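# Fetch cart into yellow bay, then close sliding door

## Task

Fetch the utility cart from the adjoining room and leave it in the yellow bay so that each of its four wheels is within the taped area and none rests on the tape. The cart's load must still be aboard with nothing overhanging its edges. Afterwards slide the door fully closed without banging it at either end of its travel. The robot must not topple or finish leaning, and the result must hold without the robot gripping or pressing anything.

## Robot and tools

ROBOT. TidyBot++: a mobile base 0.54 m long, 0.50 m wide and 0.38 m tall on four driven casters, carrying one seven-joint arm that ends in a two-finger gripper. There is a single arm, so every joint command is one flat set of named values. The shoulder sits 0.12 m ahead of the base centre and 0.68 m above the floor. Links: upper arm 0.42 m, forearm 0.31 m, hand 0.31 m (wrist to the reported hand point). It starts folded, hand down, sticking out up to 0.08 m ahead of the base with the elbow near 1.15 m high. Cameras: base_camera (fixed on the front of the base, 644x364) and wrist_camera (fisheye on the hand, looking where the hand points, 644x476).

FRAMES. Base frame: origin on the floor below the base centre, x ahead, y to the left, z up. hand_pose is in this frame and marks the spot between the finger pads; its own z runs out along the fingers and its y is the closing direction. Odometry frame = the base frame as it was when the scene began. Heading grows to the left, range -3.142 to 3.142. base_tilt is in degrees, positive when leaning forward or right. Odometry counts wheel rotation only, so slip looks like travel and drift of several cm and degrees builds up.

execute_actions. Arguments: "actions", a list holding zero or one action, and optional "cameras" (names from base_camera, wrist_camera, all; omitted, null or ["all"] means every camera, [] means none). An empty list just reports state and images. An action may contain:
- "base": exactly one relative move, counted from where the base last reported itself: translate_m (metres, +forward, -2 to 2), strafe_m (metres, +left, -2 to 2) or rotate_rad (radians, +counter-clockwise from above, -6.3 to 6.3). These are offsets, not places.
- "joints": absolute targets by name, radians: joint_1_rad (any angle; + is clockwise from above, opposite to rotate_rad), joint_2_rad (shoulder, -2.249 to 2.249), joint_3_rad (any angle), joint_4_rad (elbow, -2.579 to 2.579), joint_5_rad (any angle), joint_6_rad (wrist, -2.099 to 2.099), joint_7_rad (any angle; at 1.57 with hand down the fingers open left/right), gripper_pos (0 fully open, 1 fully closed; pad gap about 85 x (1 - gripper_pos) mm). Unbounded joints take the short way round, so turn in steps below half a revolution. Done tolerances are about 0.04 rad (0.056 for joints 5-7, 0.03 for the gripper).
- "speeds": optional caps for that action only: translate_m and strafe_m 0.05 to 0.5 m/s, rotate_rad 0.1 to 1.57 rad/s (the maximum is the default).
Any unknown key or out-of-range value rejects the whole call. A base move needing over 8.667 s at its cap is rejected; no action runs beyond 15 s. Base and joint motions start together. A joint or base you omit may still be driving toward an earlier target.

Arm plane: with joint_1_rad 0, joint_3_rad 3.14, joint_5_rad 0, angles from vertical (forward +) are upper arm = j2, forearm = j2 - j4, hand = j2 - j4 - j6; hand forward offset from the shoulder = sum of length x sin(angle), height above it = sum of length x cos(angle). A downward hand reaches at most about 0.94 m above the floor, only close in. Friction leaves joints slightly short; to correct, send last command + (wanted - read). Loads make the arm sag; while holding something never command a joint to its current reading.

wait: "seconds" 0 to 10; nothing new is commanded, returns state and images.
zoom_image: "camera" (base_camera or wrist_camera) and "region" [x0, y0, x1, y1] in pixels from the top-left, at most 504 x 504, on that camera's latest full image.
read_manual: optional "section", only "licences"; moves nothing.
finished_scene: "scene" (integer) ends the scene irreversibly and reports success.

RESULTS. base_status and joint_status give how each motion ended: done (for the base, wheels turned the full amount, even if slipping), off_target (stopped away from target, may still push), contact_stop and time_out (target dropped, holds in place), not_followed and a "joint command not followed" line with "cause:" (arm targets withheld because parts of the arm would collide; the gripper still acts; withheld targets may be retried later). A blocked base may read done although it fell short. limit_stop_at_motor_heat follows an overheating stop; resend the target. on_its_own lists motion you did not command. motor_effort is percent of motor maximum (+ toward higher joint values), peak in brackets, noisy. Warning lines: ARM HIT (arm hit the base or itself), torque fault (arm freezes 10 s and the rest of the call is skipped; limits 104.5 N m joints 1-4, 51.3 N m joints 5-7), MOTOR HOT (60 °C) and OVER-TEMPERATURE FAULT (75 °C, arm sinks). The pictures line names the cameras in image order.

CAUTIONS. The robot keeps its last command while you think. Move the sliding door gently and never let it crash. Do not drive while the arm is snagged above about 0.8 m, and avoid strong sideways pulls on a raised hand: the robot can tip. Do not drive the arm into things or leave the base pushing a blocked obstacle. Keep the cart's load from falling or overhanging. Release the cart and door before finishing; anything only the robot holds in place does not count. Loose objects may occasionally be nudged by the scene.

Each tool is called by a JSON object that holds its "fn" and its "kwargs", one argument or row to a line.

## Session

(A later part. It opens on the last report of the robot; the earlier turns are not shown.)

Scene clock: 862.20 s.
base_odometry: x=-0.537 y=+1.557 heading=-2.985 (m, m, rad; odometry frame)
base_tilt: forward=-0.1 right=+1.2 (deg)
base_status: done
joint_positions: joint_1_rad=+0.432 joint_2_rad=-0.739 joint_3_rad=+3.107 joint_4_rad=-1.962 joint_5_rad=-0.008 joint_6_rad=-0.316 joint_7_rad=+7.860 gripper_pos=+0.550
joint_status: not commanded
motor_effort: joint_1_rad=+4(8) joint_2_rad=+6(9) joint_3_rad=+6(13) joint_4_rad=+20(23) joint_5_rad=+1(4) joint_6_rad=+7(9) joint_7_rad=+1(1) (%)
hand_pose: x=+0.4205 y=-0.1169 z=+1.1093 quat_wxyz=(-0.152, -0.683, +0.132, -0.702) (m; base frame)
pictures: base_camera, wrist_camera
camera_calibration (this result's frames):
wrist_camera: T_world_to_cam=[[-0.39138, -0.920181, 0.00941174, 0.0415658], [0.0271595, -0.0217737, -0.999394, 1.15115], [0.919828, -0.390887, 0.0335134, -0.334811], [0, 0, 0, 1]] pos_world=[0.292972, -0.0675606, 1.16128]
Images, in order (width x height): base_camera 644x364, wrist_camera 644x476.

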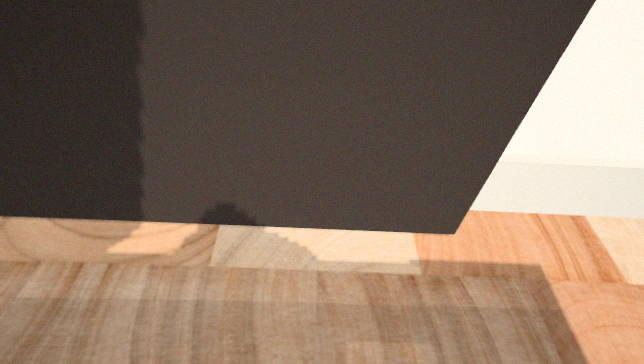

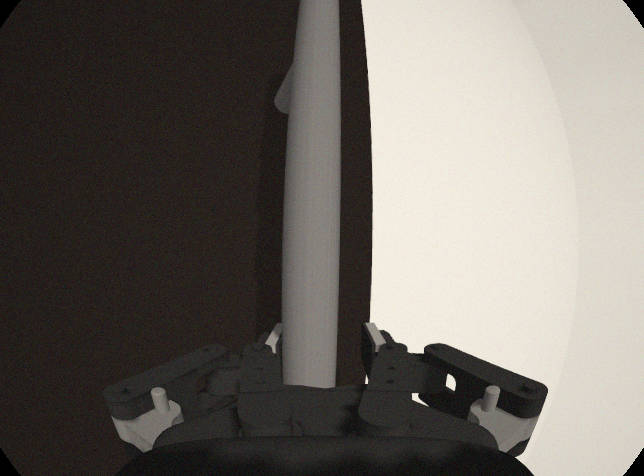

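{"fn": "execute_actions", "kwargs": {
  "actions": [
    {"base": {"strafe_m": -0.06}, "speeds": {"strafe_m": 0.05}}
  ]
}}

Scene clock: 868.27 s.
base_odometry: x=-0.546 y=+1.616 heading=-2.985 (m, m, rad; odometry frame)
base_tilt: forward=-0.2 right=+1.3 (deg)
base_status: done
joint_positions: joint_1_rad=+0.393 joint_2_rad=-0.751 joint_3_rad=+3.033 joint_4_rad=-1.963 joint_5_rad=-0.008 joint_6_rad=-0.314 joint_7_rad=+7.860 gripper_pos=+0.550
joint_status: not commanded
motor_effort: joint_1_rad=+15(16) joint_2_rad=+10(12) joint_3_rad=+23(24) joint_4_rad=+21(25) joint_5_rad=+8(8) joint_6_rad=+10(12) joint_7_rad=+1(1) (%)
hand_pose: x=+0.4326 y=-0.0660 z=+1.1106 quat_wxyz=(-0.136, -0.688, +0.081, -0.709) (m; base frame)
pictures: base_camera, wrist_camera
camera_calibration (this result's frames):
wrist_camera: T_world_to_cam=[[-0.3032, -0.951019, 0.0602678, -0.0035484], [0.0231876, -0.0705892, -0.997236, 1.14932], [0.952645, -0.300965, 0.0434545, -0.345409], [0, 0, 0, 1]] pos_world=[0.301326, -0.0262012, 1.16136]
Images, in order (width x height): base_camera 644x364, wrist_camera 644x476.

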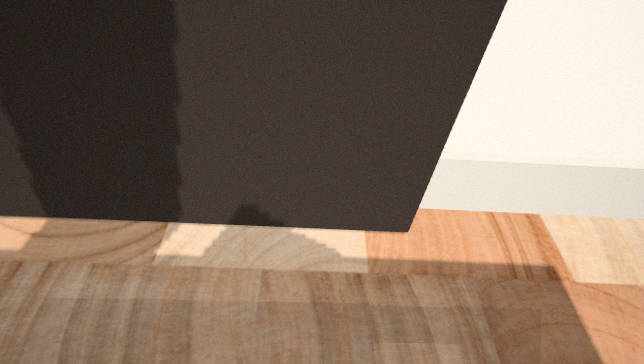

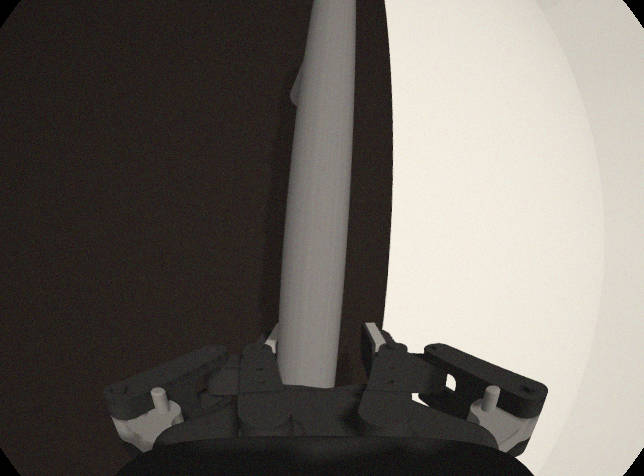

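{"fn": "execute_actions", "kwargs": {
  "actions": [
    {"joints": {"joint_1_rad": 0.40, "joint_3_rad": 3.04, "gripper_pos": 0.0}}
  ]
}}

Scene clock: 905.80 s.
base_odometry: x=-0.546 y=+1.616 heading=-2.985 (m, m, rad; odometry frame)
base_tilt: forward=-0.1 right=+1.3 (deg)
base_status: not commanded
joint_positions: joint_1_rad=+0.401 joint_2_rad=-0.740 joint_3_rad=+3.051 joint_4_rad=-1.964 joint_5_rad=-0.008 joint_6_rad=-0.311 joint_7_rad=+7.860 gripper_pos=+0.000
joint_status: all done
motor_effort: joint_1_rad=+0(11) joint_2_rad=+4(7) joint_3_rad=+2(20) joint_4_rad=+22(23) joint_5_rad=-1(6) joint_6_rad=+9(10) joint_7_rad=+0(1) (%)
hand_pose: x=+0.4334 y=-0.0793 z=+1.1081 quat_wxyz=(-0.139, -0.689, +0.094, -0.705) (m; base frame)
pictures: base_camera, wrist_camera
camera_calibration (this result's frames):
wrist_camera: T_world_to_cam=[[-0.322792, -0.945296, 0.0471173, 0.00772132], [0.0187623, -0.0561632, -0.998245, 1.15009], [0.946284, -0.321341, 0.0358649, -0.340474], [0, 0, 0, 1]] pos_world=[0.303099, -0.0375165, 1.15992]
Images, in order (width x height): base_camera 644x364, wrist_camera 644x476.

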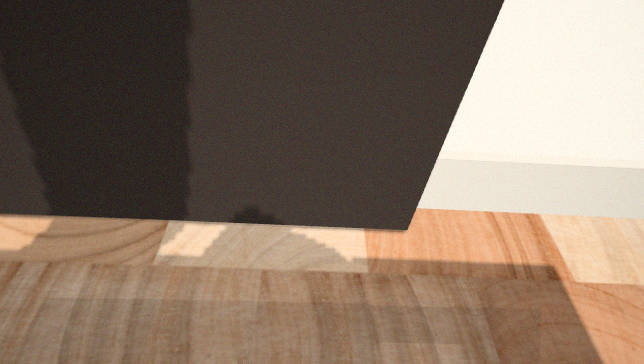

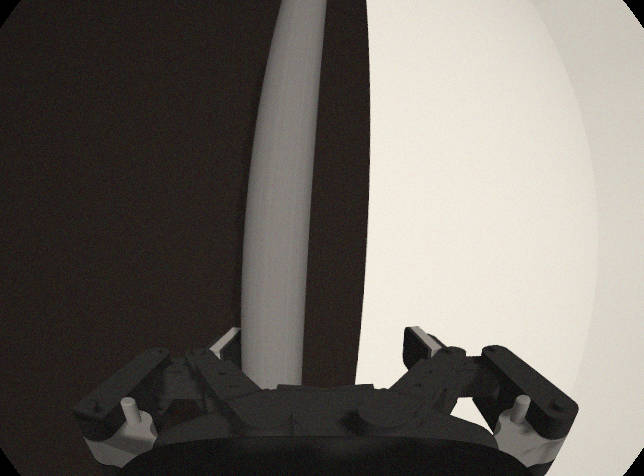

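{"fn": "execute_actions", "kwargs": {
  "actions": [
    {"base": {"strafe_m": 0.02}, "joints": {"joint_2_rad": -0.35, "joint_4_rad": -0.1, "joint_6_rad": 1.9}}
  ]
}}

Scene clock: 918.07 s.
base_odometry: x=-0.543 y=+1.596 heading=-2.985 (m, m, rad; odometry frame)
base_tilt: forward=-0.2 right=+1.3 (deg)
base_status: done
joint_positions: joint_1_rad=+0.401 joint_2_rad=-0.364 joint_3_rad=+3.043 joint_4_rad=-0.114 joint_5_rad=-0.008 joint_6_rad=+1.872 joint_7_rad=+7.860 gripper_pos=+0.000
joint_status: all done
motor_effort: joint_1_rad=+0(1) joint_2_rad=+21(23) joint_3_rad=+0(4) joint_4_rad=-10(24) joint_5_rad=-1(0) joint_6_rad=-7(10) joint_7_rad=+1(0) (%)
hand_pose: x=-0.3454 y=+0.1666 z=+1.2165 quat_wxyz=(-0.058, +0.862, -0.137, -0.485) (m; base frame)
pictures: base_camera, wrist_camera
camera_calibration (this result's frames):
wrist_camera: T_world_to_cam=[[-0.300547, -0.952858, 0.0416271, -0.000750038], [-0.489769, 0.191638, 0.85053, -1.17921], [-0.818412, 0.235236, -0.524277, 0.450778], [0, 0, 0, 1]] pos_world=[-0.208845, 0.119227, 1.23932]
Images, in order (width x height): base_camera 644x364, wrist_camera 644x476.

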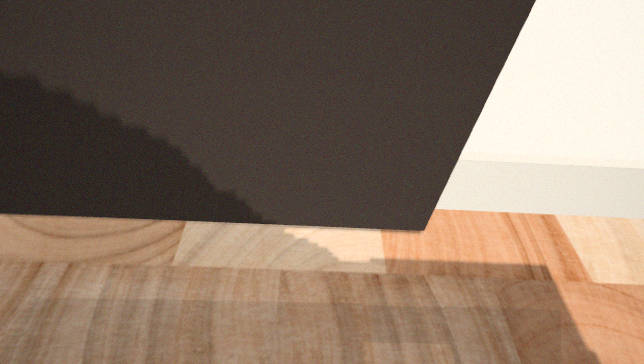

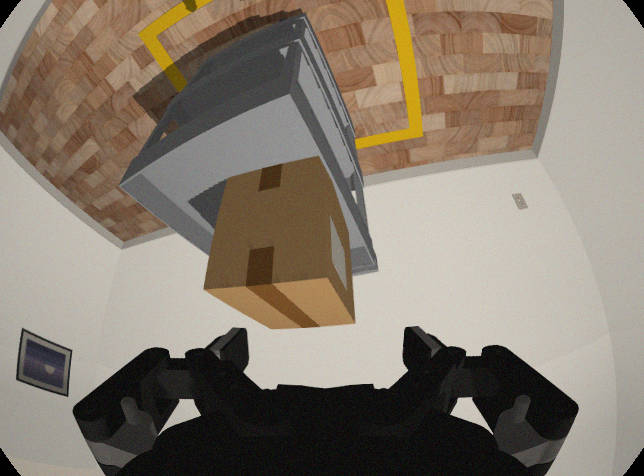

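{"fn": "finished_scene", "kwargs": {
  "scene": 1
}}

The scene is finished: the task was done.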